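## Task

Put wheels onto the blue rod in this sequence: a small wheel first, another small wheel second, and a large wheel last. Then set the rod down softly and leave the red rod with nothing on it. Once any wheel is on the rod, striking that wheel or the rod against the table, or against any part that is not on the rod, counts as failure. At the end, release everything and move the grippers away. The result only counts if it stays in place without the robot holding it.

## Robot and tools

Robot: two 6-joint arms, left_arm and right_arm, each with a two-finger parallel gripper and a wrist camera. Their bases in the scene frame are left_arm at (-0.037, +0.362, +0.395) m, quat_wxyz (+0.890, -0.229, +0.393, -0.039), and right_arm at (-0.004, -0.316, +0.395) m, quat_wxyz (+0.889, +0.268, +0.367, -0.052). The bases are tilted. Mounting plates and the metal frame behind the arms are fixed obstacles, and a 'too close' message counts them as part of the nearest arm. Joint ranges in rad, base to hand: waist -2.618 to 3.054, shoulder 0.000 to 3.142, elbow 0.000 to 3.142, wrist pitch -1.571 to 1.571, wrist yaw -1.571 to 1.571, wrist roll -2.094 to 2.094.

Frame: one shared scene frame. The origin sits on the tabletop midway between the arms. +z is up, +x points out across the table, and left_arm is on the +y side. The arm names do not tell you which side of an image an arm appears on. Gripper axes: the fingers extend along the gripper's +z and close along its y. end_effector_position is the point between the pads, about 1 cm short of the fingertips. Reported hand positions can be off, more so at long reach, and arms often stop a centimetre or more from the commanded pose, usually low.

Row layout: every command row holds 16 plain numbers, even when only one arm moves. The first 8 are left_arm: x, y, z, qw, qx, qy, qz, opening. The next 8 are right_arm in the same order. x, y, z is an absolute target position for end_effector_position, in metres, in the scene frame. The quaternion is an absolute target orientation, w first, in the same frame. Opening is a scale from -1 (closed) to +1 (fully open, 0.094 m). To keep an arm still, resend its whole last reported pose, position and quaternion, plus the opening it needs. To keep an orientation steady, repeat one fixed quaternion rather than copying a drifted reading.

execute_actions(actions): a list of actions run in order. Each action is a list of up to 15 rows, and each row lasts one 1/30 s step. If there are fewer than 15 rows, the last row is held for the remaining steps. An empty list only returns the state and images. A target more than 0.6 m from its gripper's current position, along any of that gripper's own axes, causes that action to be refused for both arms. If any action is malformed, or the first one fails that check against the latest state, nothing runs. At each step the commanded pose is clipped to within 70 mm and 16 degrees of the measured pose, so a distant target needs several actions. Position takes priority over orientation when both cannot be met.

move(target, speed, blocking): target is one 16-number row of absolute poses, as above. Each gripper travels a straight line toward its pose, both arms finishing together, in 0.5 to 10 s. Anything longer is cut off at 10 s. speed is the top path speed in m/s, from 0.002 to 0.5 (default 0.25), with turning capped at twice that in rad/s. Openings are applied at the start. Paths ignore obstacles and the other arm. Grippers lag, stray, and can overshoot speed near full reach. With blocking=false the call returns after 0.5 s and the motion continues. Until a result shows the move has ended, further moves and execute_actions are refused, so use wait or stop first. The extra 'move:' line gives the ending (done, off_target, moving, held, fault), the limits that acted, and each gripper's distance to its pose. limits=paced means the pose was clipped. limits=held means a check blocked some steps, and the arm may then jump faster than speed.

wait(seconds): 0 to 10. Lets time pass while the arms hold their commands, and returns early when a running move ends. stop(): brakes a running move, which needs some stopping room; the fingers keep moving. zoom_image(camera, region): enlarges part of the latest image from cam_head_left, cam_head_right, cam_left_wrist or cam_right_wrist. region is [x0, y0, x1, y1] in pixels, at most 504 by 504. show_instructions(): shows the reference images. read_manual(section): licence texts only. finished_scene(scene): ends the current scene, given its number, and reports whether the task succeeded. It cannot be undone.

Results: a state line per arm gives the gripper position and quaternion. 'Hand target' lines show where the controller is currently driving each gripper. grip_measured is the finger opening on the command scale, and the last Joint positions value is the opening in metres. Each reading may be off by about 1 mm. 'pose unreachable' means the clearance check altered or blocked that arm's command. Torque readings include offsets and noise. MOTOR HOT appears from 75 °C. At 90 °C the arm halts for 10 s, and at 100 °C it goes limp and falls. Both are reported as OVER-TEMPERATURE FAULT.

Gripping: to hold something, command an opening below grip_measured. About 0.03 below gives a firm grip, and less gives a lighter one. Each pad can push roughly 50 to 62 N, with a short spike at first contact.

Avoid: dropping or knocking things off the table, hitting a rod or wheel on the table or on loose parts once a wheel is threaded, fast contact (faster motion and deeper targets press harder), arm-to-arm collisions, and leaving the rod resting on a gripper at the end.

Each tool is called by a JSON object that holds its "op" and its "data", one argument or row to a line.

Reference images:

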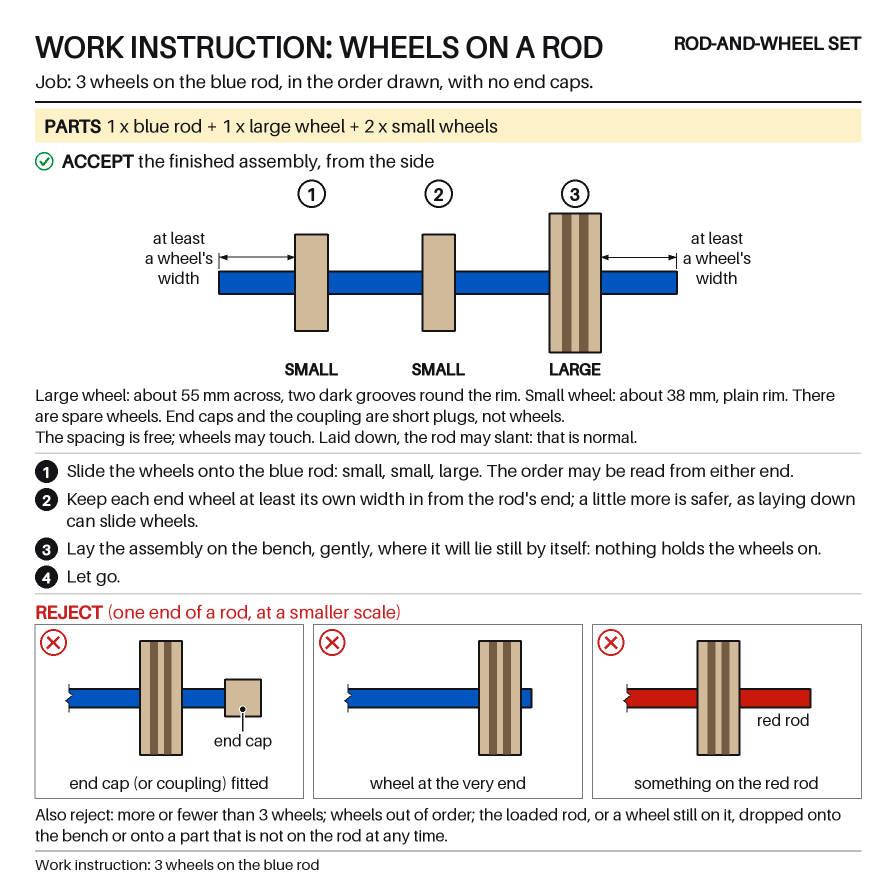

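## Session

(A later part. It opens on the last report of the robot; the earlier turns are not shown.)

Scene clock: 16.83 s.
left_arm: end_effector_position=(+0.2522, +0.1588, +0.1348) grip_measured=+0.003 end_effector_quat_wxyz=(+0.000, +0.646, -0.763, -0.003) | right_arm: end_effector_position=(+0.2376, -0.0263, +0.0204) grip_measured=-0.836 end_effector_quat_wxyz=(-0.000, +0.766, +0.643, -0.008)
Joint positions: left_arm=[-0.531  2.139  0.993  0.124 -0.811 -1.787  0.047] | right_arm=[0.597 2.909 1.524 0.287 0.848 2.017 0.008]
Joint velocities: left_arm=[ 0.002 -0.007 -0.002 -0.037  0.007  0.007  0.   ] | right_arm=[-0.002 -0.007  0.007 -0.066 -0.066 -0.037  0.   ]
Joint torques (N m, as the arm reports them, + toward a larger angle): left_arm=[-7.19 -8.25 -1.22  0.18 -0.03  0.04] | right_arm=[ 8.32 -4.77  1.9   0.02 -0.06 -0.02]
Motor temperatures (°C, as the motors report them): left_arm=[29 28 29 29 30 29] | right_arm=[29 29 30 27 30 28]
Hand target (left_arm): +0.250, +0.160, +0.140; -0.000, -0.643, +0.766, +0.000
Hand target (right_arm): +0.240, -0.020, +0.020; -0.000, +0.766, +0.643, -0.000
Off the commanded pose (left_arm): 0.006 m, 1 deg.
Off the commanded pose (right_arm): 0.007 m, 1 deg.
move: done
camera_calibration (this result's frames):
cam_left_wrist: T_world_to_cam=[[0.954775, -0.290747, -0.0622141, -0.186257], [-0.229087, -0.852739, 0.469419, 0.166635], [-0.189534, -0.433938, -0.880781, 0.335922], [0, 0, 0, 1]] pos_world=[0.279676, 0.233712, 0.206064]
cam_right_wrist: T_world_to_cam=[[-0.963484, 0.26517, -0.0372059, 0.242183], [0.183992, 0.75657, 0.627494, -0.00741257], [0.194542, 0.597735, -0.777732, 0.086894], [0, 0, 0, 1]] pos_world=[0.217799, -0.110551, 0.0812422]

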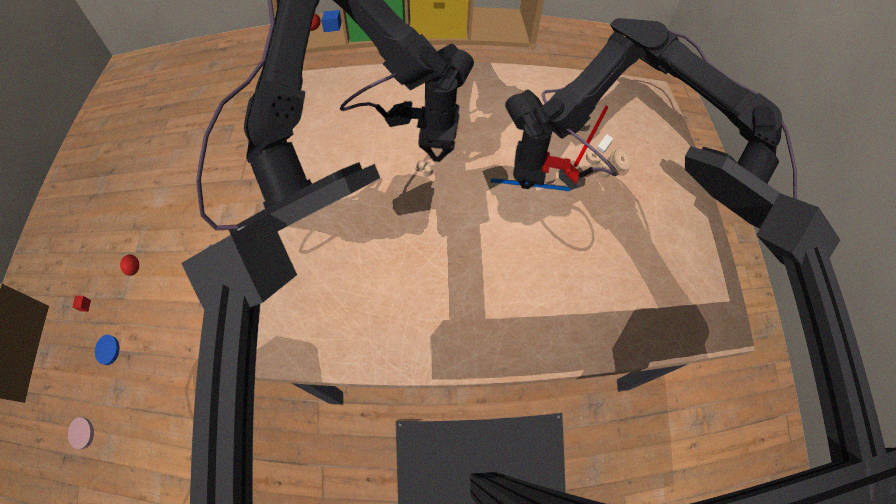

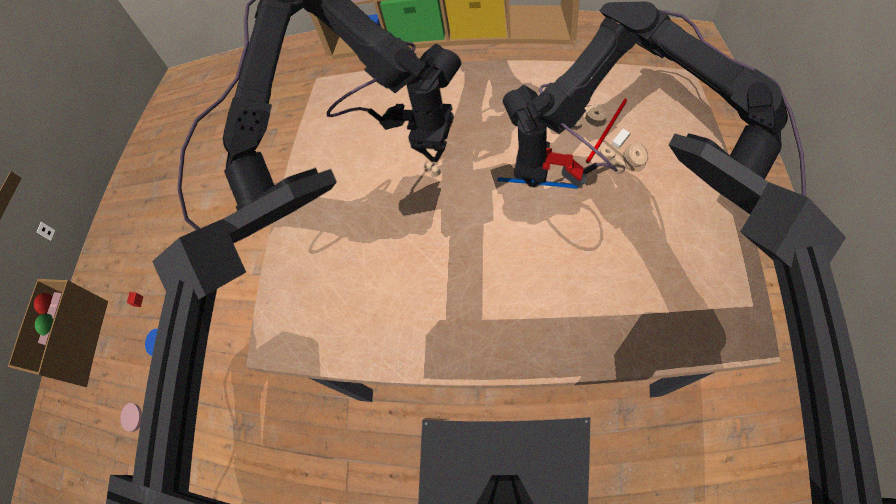

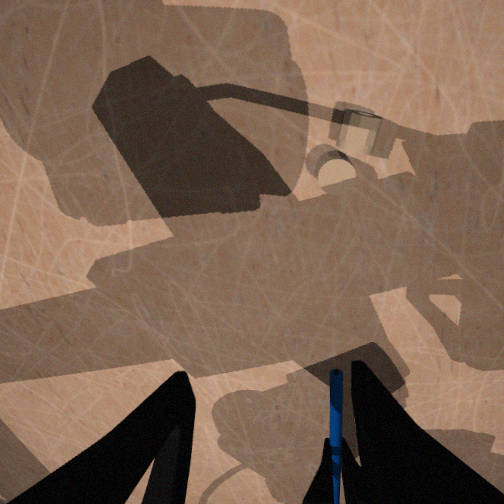

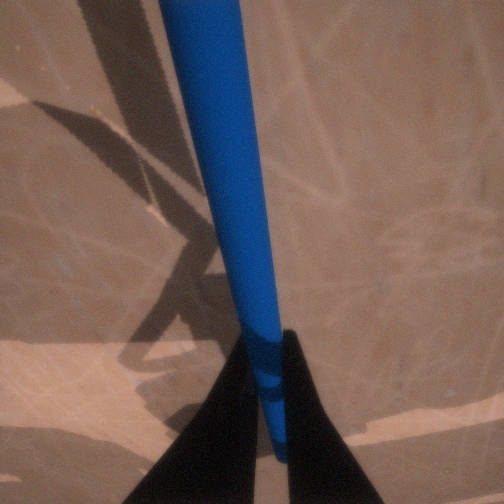

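{"op": "move", "data": {
  "target": [0.25,0.16,0.14,0,-0.643,0.766,0,0, 0.24,-0.02,0.015,0,0.766,0.643,0,-1],
  "speed": 0.03
}}

{"op": "move", "data": {
  "target": [0.25,0.16,0.14,0,-0.643,0.766,0,0, 0.24,-0.02,0.015,0,0.766,0.643,0,-0.4]
}}

{"op": "move", "data": {
  "target": [0.25,0.16,0.14,0,-0.643,0.766,0,0, 0.24,-0.04,0.09,0,0.766,0.643,0,-0.4]
}}

{"op": "move", "data": {
  "target": [0.246,0.03,0.09,0,-0.643,0.766,0,-0.2, 0.30,-0.242,0.10,0,0.5,0.866,0,0.2]
}}

Scene clock: 17.87 s.
left_arm: end_effector_position=(+0.2523, +0.1596, +0.1342) grip_measured=+0.003 end_effector_quat_wxyz=(-0.000, +0.647, -0.762, -0.004) | right_arm: end_effector_position=(+0.2400, -0.0247, +0.0176) grip_measured=-0.836 end_effector_quat_wxyz=(-0.002, +0.765, +0.644, -0.005)
Joint positions: left_arm=[-0.528  2.139  0.993  0.124 -0.811 -1.787  0.047] | right_arm=[0.592 2.916 1.537 0.292 0.84  2.002 0.008]
Joint velocities: left_arm=[-0.017  0.007 -0.027 -0.037 -0.022  0.081  0.   ] | right_arm=[-0.002 -0.007 -0.007  0.051  0.051  0.007  0.   ]
Joint torques (N m, as the arm reports them, + toward a larger angle): left_arm=[-7.41 -8.22 -1.25  0.19 -0.03  0.03] | right_arm=[ 7.97 -4.48  1.8   0.01  0.03 -0.03]
Motor temperatures (°C, as the motors report them): left_arm=[29 28 29 29 30 29] | right_arm=[29 29 30 27 30 28]
Hand target (left_arm): +0.250, +0.160, +0.140; +0.000, -0.643, +0.766, +0.000
Hand target (right_arm): +0.240, -0.020, +0.015; -0.000, +0.766, +0.643, -0.000
Off the commanded pose (left_arm): 0.006 m, 1 deg.
Off the commanded pose (right_arm): 0.005 m, 1 deg.
move: done
camera_calibration (this result's frames):
cam_left_wrist: T_world_to_cam=[[0.955206, -0.289104, -0.0632525, -0.186407], [-0.227416, -0.853832, 0.468244, 0.167517], [-0.189378, -0.432884, -0.881333, 0.335638], [0, 0, 0, 1]] pos_world=[0.279715, 0.234434, 0.205579]
cam_right_wrist: T_world_to_cam=[[-0.964263, 0.262181, -0.038177, 0.244074], [0.179738, 0.75319, 0.632771, -0.00649076], [0.194655, 0.603296, -0.773397, 0.0833095], [0, 0, 0, 1]] pos_world=[0.220302, -0.109363, 0.0778565]

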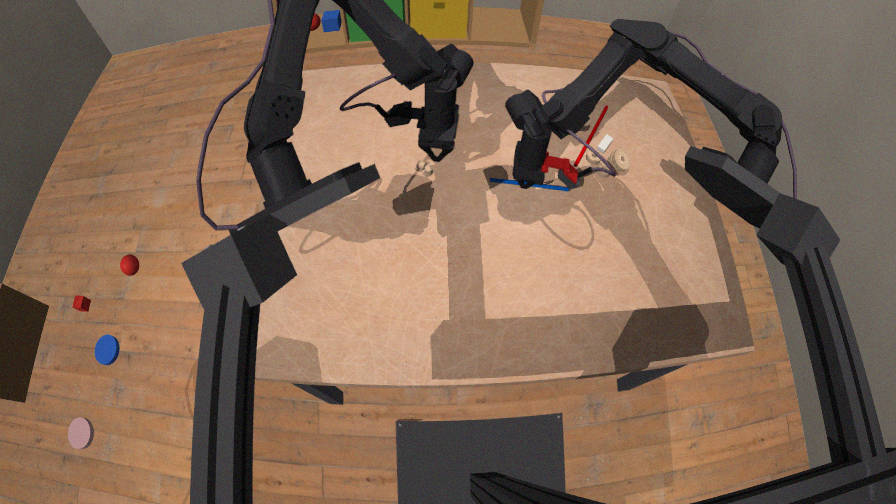

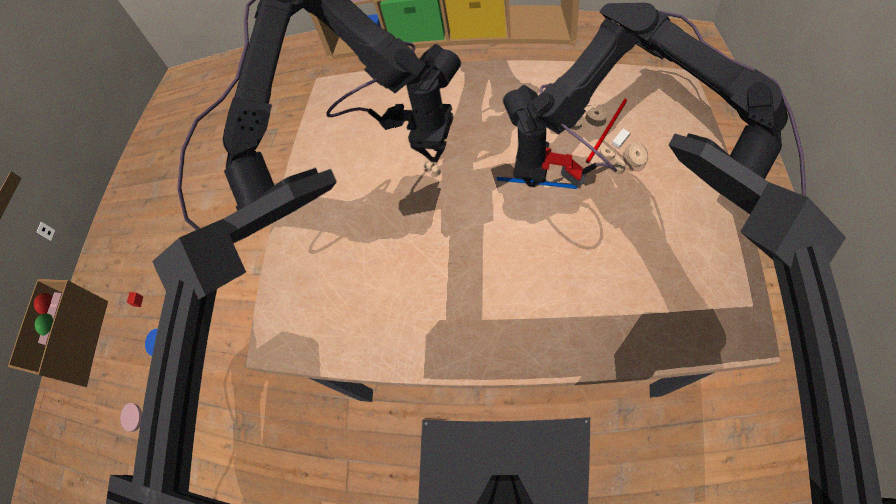

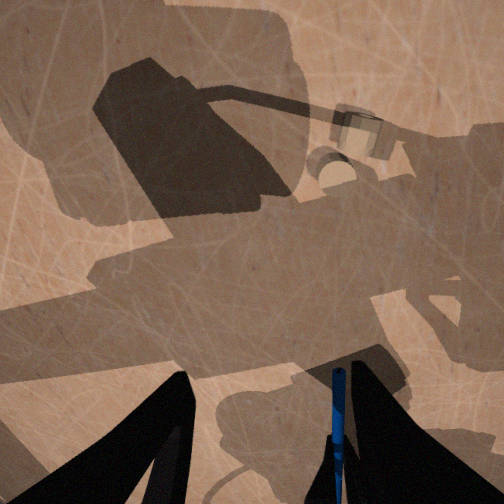

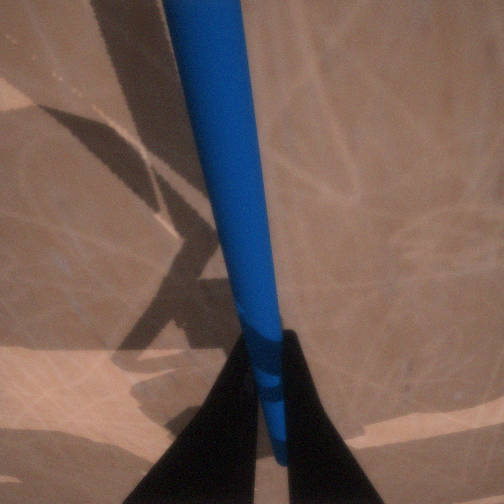

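Scene clock: 18.57 s.
left_arm: end_effector_position=(+0.2523, +0.1606, +0.1335) grip_measured=+0.003 end_effector_quat_wxyz=(-0.000, +0.648, -0.762, -0.005) | right_arm: end_effector_position=(+0.2406, -0.0265, +0.0160) grip_measured=-0.402 end_effector_quat_wxyz=(-0.001, +0.767, +0.642, -0.006)
Joint positions: left_arm=[-0.525  2.139  0.993  0.124 -0.81  -1.787  0.047] | right_arm=[0.587 2.916 1.537 0.295 0.84  2.002 0.028]
Joint velocities: left_arm=[ 0.022 -0.022 -0.012  0.037  0.007 -0.037 -0.001] | right_arm=[ 0.002  0.007 -0.007  0.007  0.037  0.007 -0.001]
Joint torques (N m, as the arm reports them, + toward a larger angle): left_arm=[-7.6  -8.24 -1.29  0.19 -0.03  0.04] | right_arm=[ 8.28 -4.68  1.81  0.03  0.06 -0.04]
Motor temperatures (°C, as the motors report them): left_arm=[29 28 29 29 30 29] | right_arm=[29 29 30 27 30 28]
Hand target (left_arm): +0.250, +0.160, +0.140; +0.000, -0.643, +0.766, +0.000
Hand target (right_arm): +0.240, -0.020, +0.015; -0.000, +0.766, +0.643, -0.000
Off the commanded pose (left_arm): 0.007 m, 1 deg.
Off the commanded pose (right_arm): 0.007 m, 1 deg.
move: done
camera_calibration (this result's frames):
cam_left_wrist: T_world_to_cam=[[0.95564, -0.287273, -0.0650162, -0.186362], [-0.225279, -0.855095, 0.466971, 0.168597], [-0.189743, -0.431609, -0.881879, 0.335366], [0, 0, 0, 1]] pos_world=[0.279709, 0.235376, 0.204906]
cam_right_wrist: T_world_to_cam=[[-0.962795, 0.267459, -0.0386288, 0.244838], [0.184122, 0.753888, 0.630676, -0.00516215], [0.197802, 0.600099, -0.775085, 0.0822182], [0, 0, 0, 1]] pos_world=[0.220416, -0.110931, 0.0764395]

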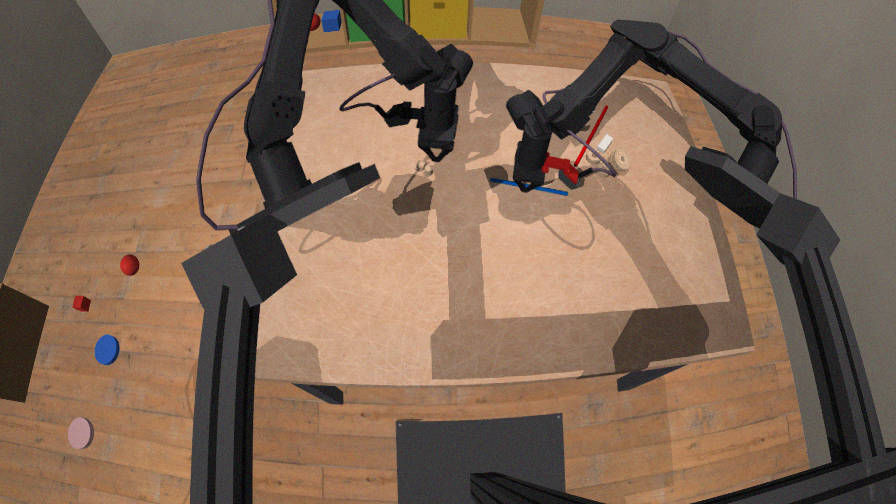

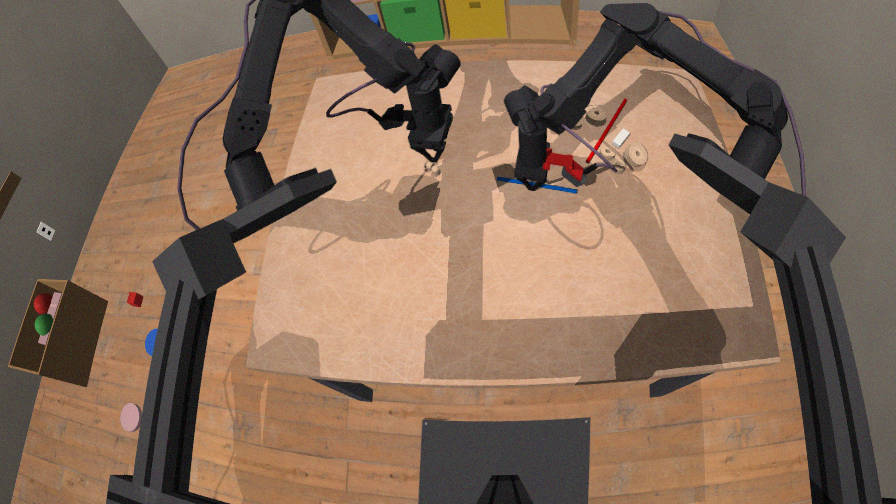

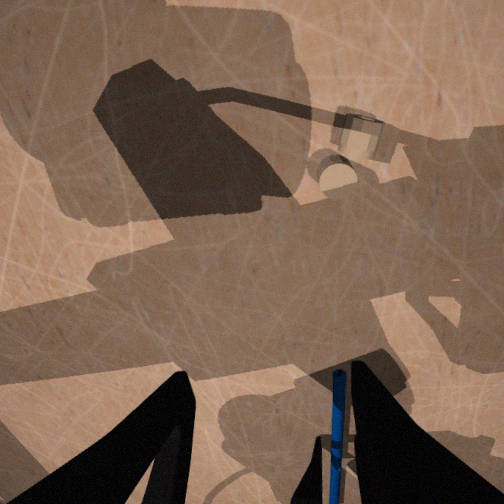

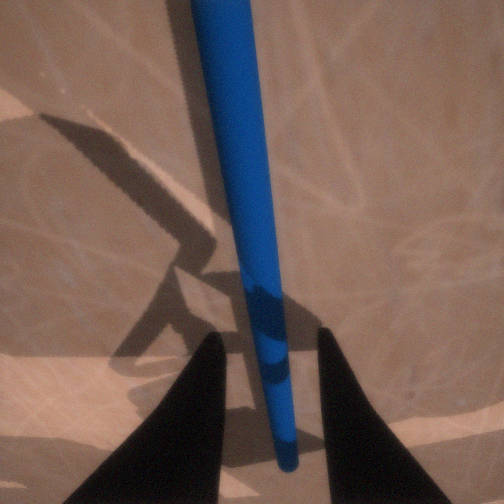

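Scene clock: 19.50 s.
left_arm: end_effector_position=(+0.2524, +0.1611, +0.1330) grip_measured=+0.003 end_effector_quat_wxyz=(-0.000, +0.648, -0.761, -0.006) | right_arm: end_effector_position=(+0.2406, -0.0404, +0.0836) grip_measured=-0.402 end_effector_quat_wxyz=(-0.005, +0.759, +0.651, +0.013)
Joint positions: left_arm=[-0.523  2.139  0.993  0.125 -0.81  -1.787  0.047] | right_arm=[0.687 2.7   1.27  0.292 0.863 2.077 0.028]
Joint velocities: left_arm=[ 0.002 -0.017 -0.002  0.125 -0.037 -0.022  0.001] | right_arm=[-0.002  0.007 -0.002 -0.037 -0.081  0.007  0.001]
Joint torques (N m, as the arm reports them, + toward a larger angle): left_arm=[-7.78 -8.27 -1.29  0.17 -0.04  0.04] | right_arm=[ 8.54 -6.44 -0.87  0.04  0.2   0.09]
Motor temperatures (°C, as the motors report them): left_arm=[29 28 29 29 30 29] | right_arm=[29 29 30 27 30 28]
Hand target (left_arm): +0.250, +0.160, +0.140; -0.000, -0.643, +0.766, -0.000
Hand target (right_arm): +0.240, -0.041, +0.089; +0.001, +0.758, +0.652, +0.015
Off the commanded pose (left_arm): 0.008 m, 1 deg.
Off the commanded pose (right_arm): 0.006 m, 2 deg.
joint sent to its limit (right arm) — the command would take joint 6 (wrist roll) past its upper limit, so that joint was sent only as far as its limit.
move: done
camera_calibration (this result's frames):
cam_left_wrist: T_world_to_cam=[[0.955992, -0.285897, -0.0658981, -0.186488], [-0.223728, -0.855672, 0.46666, 0.169029], [-0.189804, -0.431379, -0.881979, 0.335168], [0, 0, 0, 1]] pos_world=[0.279714, 0.235901, 0.204443]
cam_right_wrist: T_world_to_cam=[[-0.96808, 0.244704, -0.0542331, 0.252814], [0.149874, 0.73859, 0.657284, -0.0319186], [0.200896, 0.628176, -0.751689, 0.141351], [0, 0, 0, 1]] pos_world=[0.221131, -0.127083, 0.140942]

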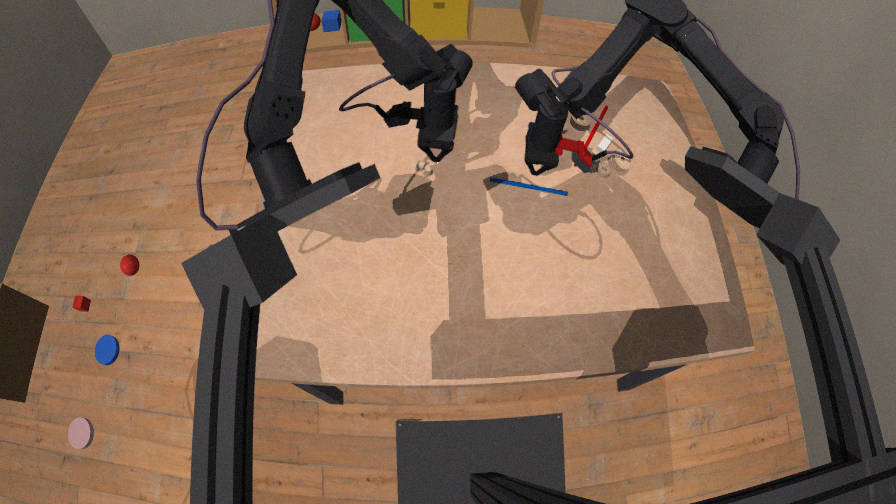

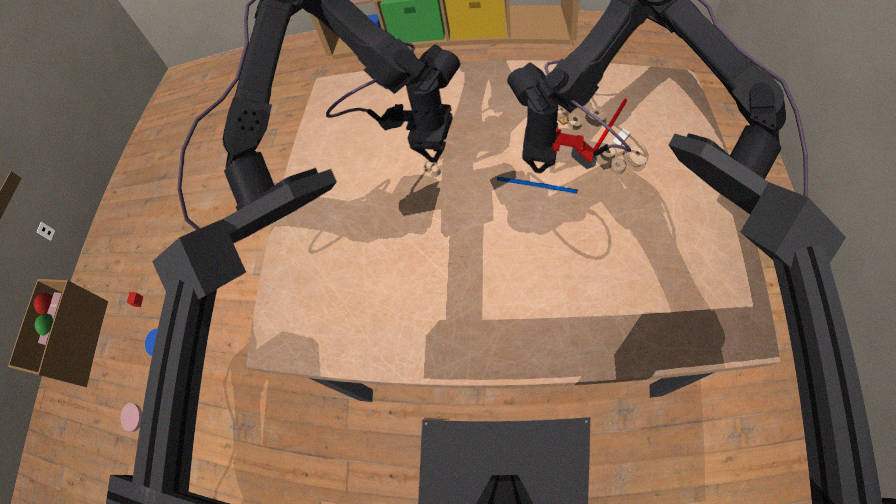

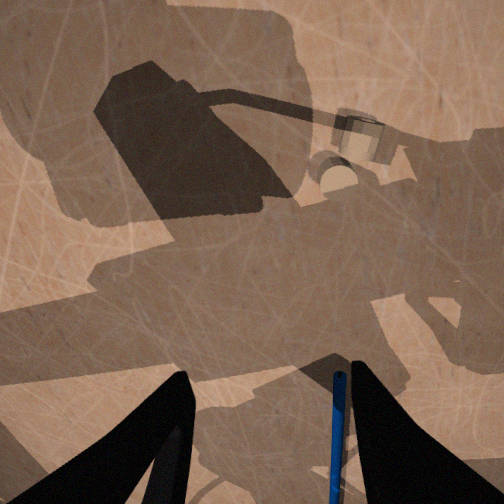

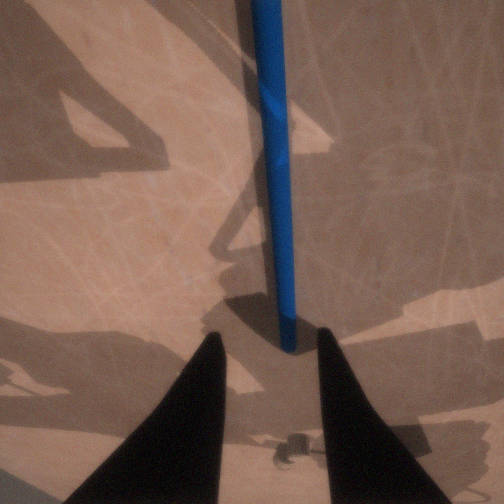

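Scene clock: 21.53 s.
left_arm: end_effector_position=(+0.2422, +0.0382, +0.0846) grip_measured=-0.197 end_effector_quat_wxyz=(+0.005, +0.646, -0.763, -0.004) | right_arm: end_effector_position=(+0.3031, -0.2399, +0.0959) grip_measured=+0.198 end_effector_quat_wxyz=(-0.002, +0.505, +0.863, -0.003)
Joint positions: left_arm=[-0.626  2.615  1.545 -0.054 -0.848 -1.917  0.038] | right_arm=[0.312 2.083 0.837 0.385 0.681 0.996 0.056]
Joint velocities: left_arm=[-0.002  0.017 -0.012  0.022 -0.081  0.007  0.   ] | right_arm=[-0.012 -0.012  0.007 -0.037 -0.007 -0.007 -0.001]
Joint torques (N m, as the arm reports them, + toward a larger angle): left_arm=[-10.78  -7.09   2.99  -0.08  -0.18  -0.07] | right_arm=[ 5.02 -6.88 -1.35  0.04 -0.02 -0.02]
Motor temperatures (°C, as the motors report them): left_arm=[29 28 29 29 30 29] | right_arm=[29 29 30 27 30 28]
Hand target (left_arm): +0.244, +0.030, +0.091; +0.001, -0.643, +0.766, -0.001
Hand target (right_arm): +0.301, -0.239, +0.099; -0.002, +0.501, +0.866, +0.000
Off the commanded pose (left_arm): 0.010 m, 1 deg.
Off the commanded pose (right_arm): 0.006 m, 1 deg.
move: done
camera_calibration (this result's frames):
cam_left_wrist: T_world_to_cam=[[0.953871, -0.291989, -0.0698067, -0.214025], [-0.22542, -0.850162, 0.475826, 0.0835647], [-0.198283, -0.438141, -0.876765, 0.239401], [0, 0, 0, 1]] pos_world=[0.270458, 0.113442, 0.155195]
cam_right_wrist: T_world_to_cam=[[-0.913332, -0.405384, -0.038574, 0.188756], [-0.335104, 0.694396, 0.636804, 0.236304], [-0.231365, 0.59454, -0.77006, 0.38812], [0, 0, 0, 1]] pos_world=[0.34138, -0.318322, 0.155677]

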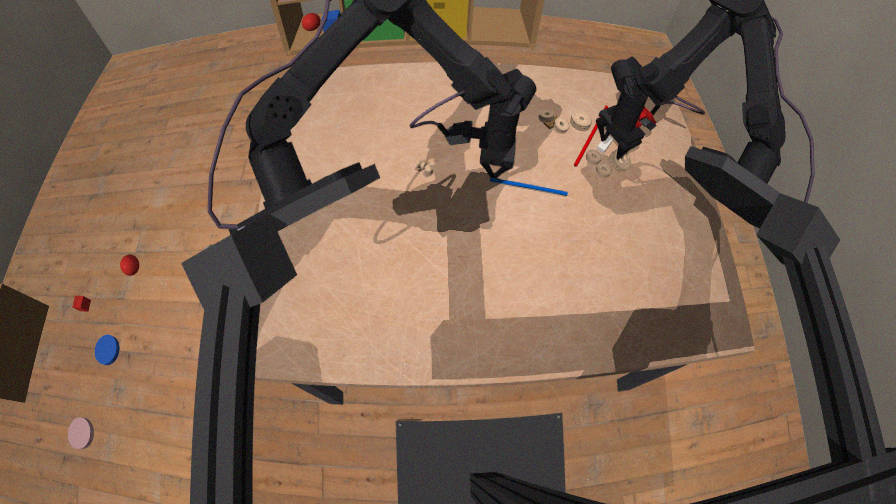

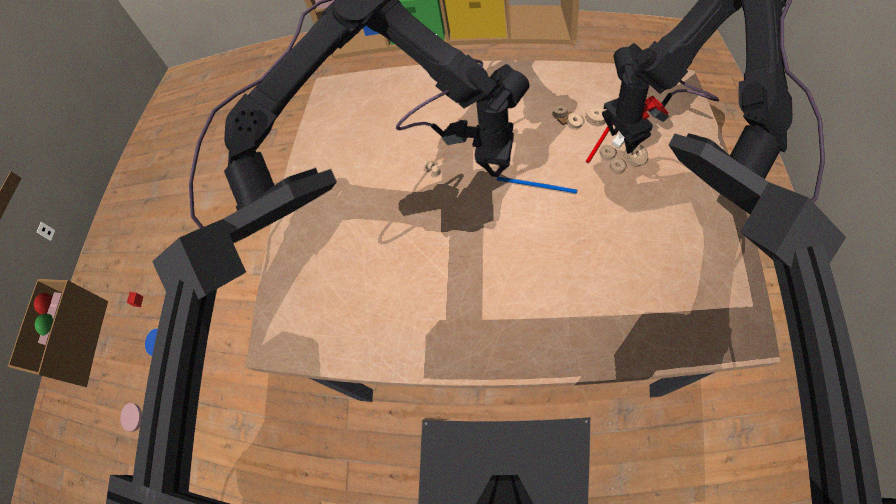

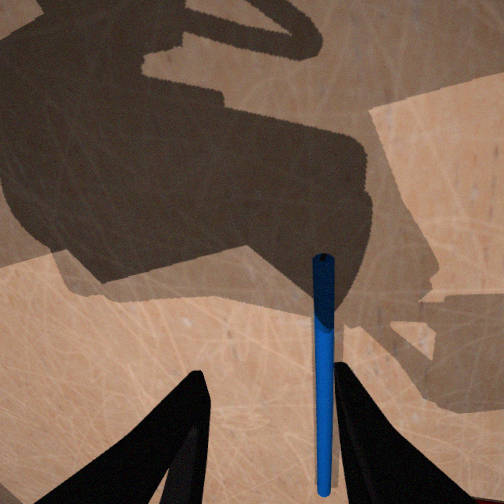

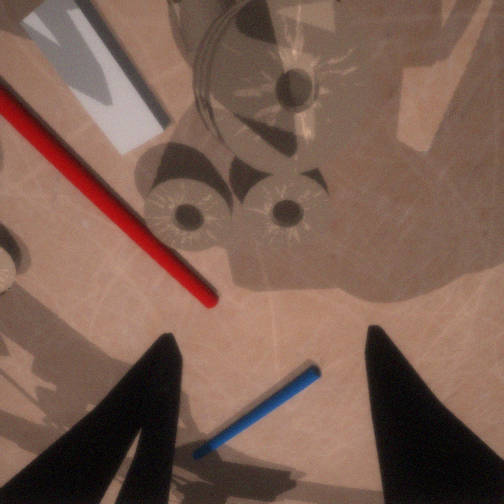

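{"op": "move", "data": {
  "target": [0.260,0.004,0.04,0,-0.643,0.766,0,-0.2, 0.294,-0.236,0.05,0,0.814,0.581,0,0.1]
}}

{"op": "move", "data": {
  "target": [0.260,0.004,0.012,0,-0.643,0.766,0,-0.2, 0.294,-0.236,0.013,0,0.814,0.581,0,0.1],
  "speed": 0.08
}}

Scene clock: 24.17 s.
left_arm: end_effector_position=(+0.2588, +0.0100, +0.0379) grip_measured=-0.197 end_effector_quat_wxyz=(-0.001, +0.648, -0.762, -0.003) | right_arm: end_effector_position=(+0.2917, -0.2380, +0.0541) grip_measured=+0.102 end_effector_quat_wxyz=(-0.002, +0.810, +0.586, -0.003)
Joint positions: left_arm=[-0.58   2.819  1.857 -0.104 -0.837 -1.852  0.038] | right_arm=[0.237 2.234 0.891 0.525 0.627 1.756 0.052]
Joint velocities: left_arm=[ 0.017 -0.002  0.002 -0.022 -0.022  0.007  0.   ] | right_arm=[-0.007  0.007 -0.017 -0.051  0.022  0.037  0.   ]
Joint torques (N m, as the arm reports them, + toward a larger angle): left_arm=[-10.54  -7.29   3.26  -0.06  -0.03   0.06] | right_arm=[ 4.82 -5.07  0.7   0.08 -0.05  0.06]
Motor temperatures (°C, as the motors report them): left_arm=[30 28 29 29 30 29] | right_arm=[29 29 30 27 30 28]
Hand target (left_arm): +0.259, +0.004, +0.041; -0.000, -0.643, +0.766, -0.000
Hand target (right_arm): +0.294, -0.236, +0.051; -0.001, +0.814, +0.581, +0.000
Off the commanded pose (left_arm): 0.006 m, 1 deg.
Off the commanded pose (right_arm): 0.005 m, 1 deg.
move: done
camera_calibration (this result's frames):
cam_left_wrist: T_world_to_cam=[[0.955929, -0.287166, -0.06112, -0.242267], [-0.22661, -0.854019, 0.468294, 0.0862044], [-0.186676, -0.433805, -0.881456, 0.186558], [0, 0, 0, 1]] pos_world=[0.28595, 0.0849793, 0.109266]
cam_right_wrist: T_world_to_cam=[[-0.915446, 0.400458, -0.0399038, 0.369942], [0.286275, 0.717679, 0.63481, 0.0822166], [0.282853, 0.569711, -0.771637, 0.196344], [0, 0, 0, 1]] pos_world=[0.259589, -0.319011, 0.114077]

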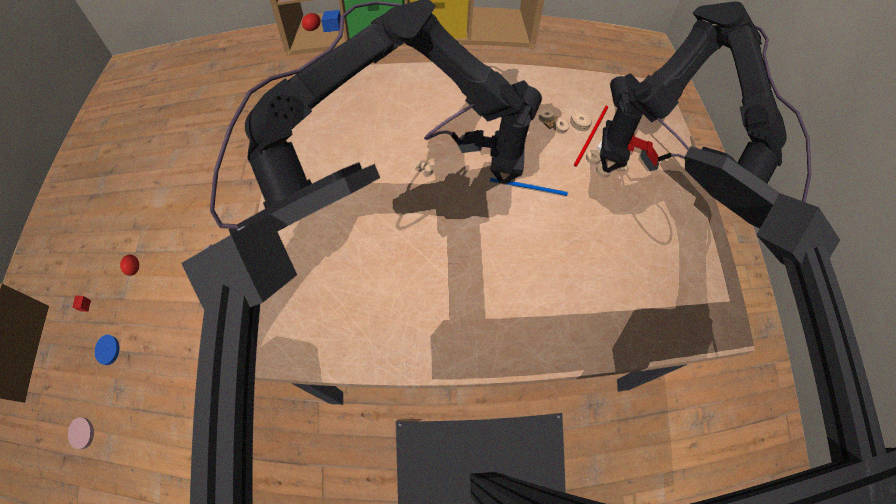

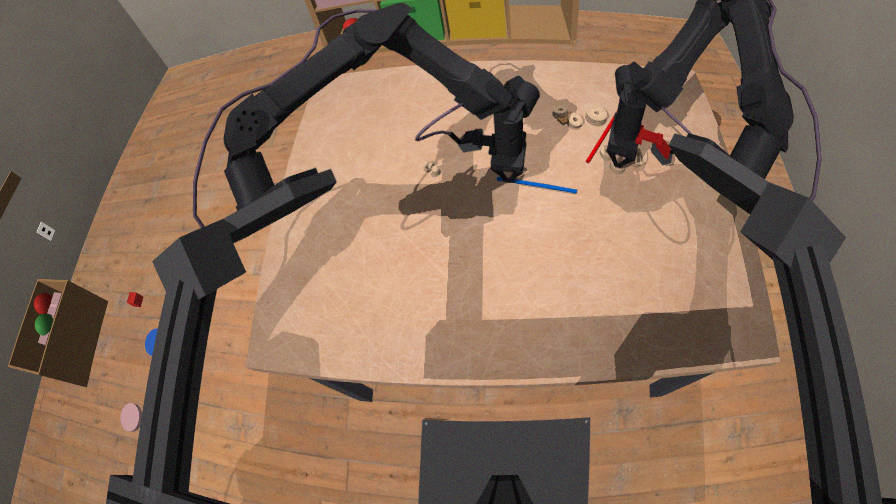

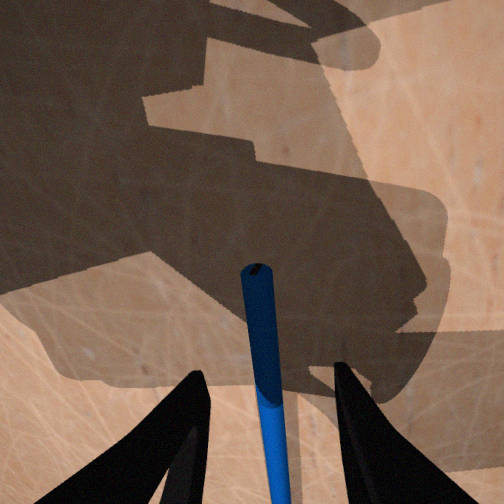

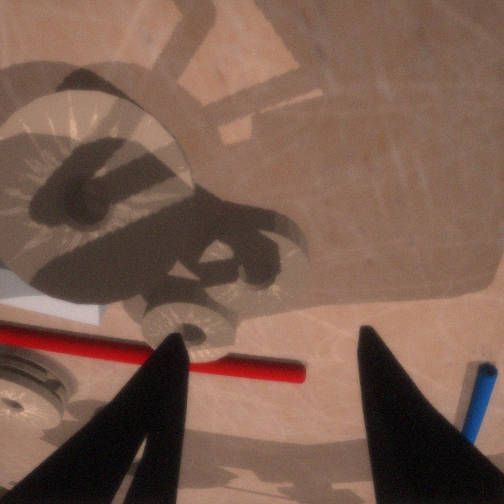

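Scene clock: 25.20 s.
left_arm: end_effector_position=(+0.2626, +0.0089, +0.0162) grip_measured=-0.197 end_effector_quat_wxyz=(-0.000, +0.644, -0.765, -0.003) | right_arm: end_effector_position=(+0.2946, -0.2384, +0.0163) grip_measured=+0.102 end_effector_quat_wxyz=(+0.001, +0.816, +0.578, -0.001)
Joint positions: left_arm=[-0.547  2.883  1.945 -0.099 -0.82  -1.8    0.038] | right_arm=[0.177 2.357 0.999 0.578 0.588 1.719 0.052]
Joint velocities: left_arm=[-0.007  0.002  0.012  0.007  0.022 -0.022 -0.   ] | right_arm=[-0.007  0.002 -0.027 -0.022 -0.007 -0.022  0.001]
Joint torques (N m, as the arm reports them, + toward a larger angle): left_arm=[-9.64 -6.17  3.35  0.21  0.02  0.1 ] | right_arm=[ 5.   -5.12  0.16  0.04 -0.1  -0.04]
Motor temperatures (°C, as the motors report them): left_arm=[30 28 29 29 30 29] | right_arm=[29 29 30 27 30 28]
Hand target (left_arm): +0.260, +0.004, +0.012; -0.000, -0.643, +0.766, +0.000
Hand target (right_arm): +0.294, -0.235, +0.013; -0.000, +0.814, +0.581, +0.000
Off the commanded pose (left_arm): 0.007 m, 0 deg.
Off the commanded pose (right_arm): 0.004 m, 0 deg.
move: done
camera_calibration (this result's frames):
cam_left_wrist: T_world_to_cam=[[0.952949, -0.296756, -0.0618364, -0.2466], [-0.234778, -0.85159, 0.468694, 0.098402], [-0.191747, -0.432124, -0.881194, 0.168915], [0, 0, 0, 1]] pos_world=[0.290489, 0.0836103, 0.0874775]
cam_right_wrist: T_world_to_cam=[[-0.907015, 0.418381, -0.047759, 0.373246], [0.295875, 0.713883, 0.634688, 0.101907], [0.299636, 0.561541, -0.771291, 0.159699], [0, 0, 0, 1]] pos_world=[0.260537, -0.318586, 0.076321]

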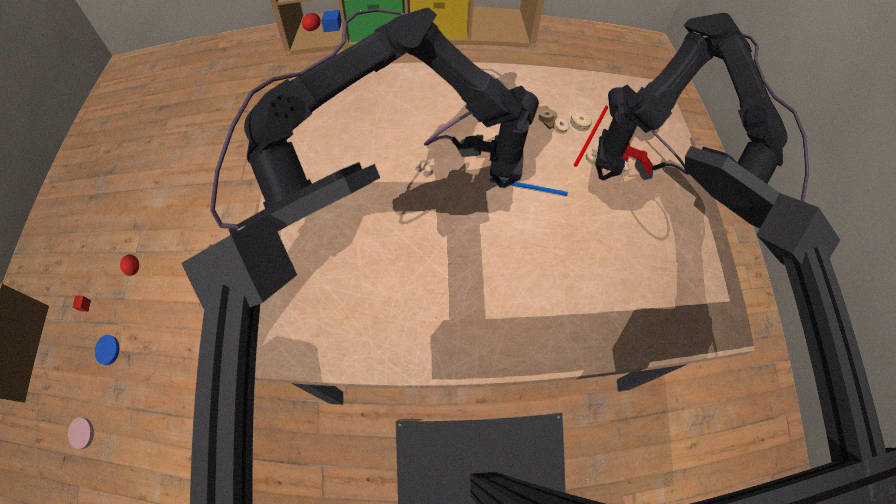

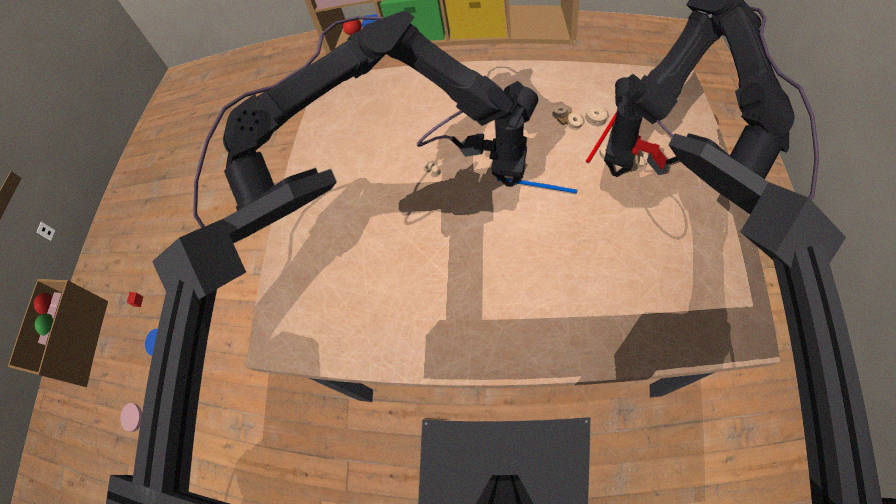

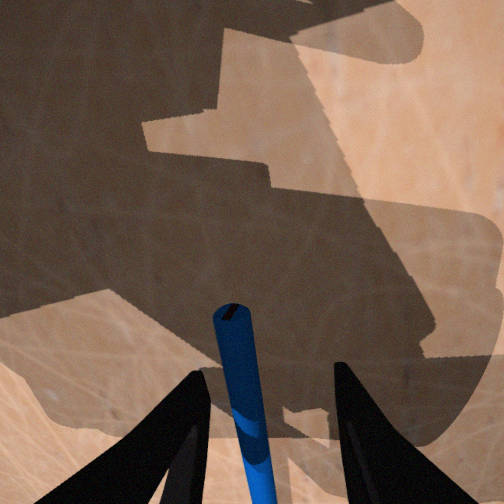

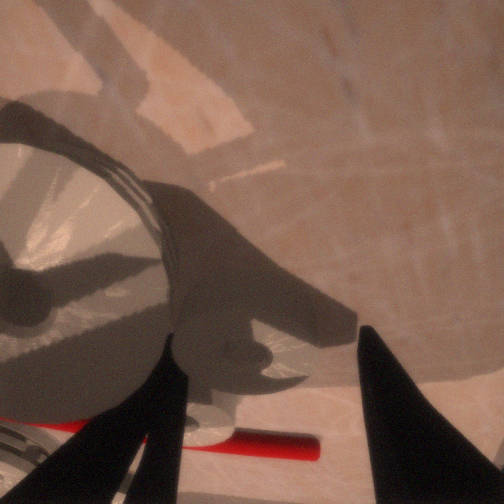

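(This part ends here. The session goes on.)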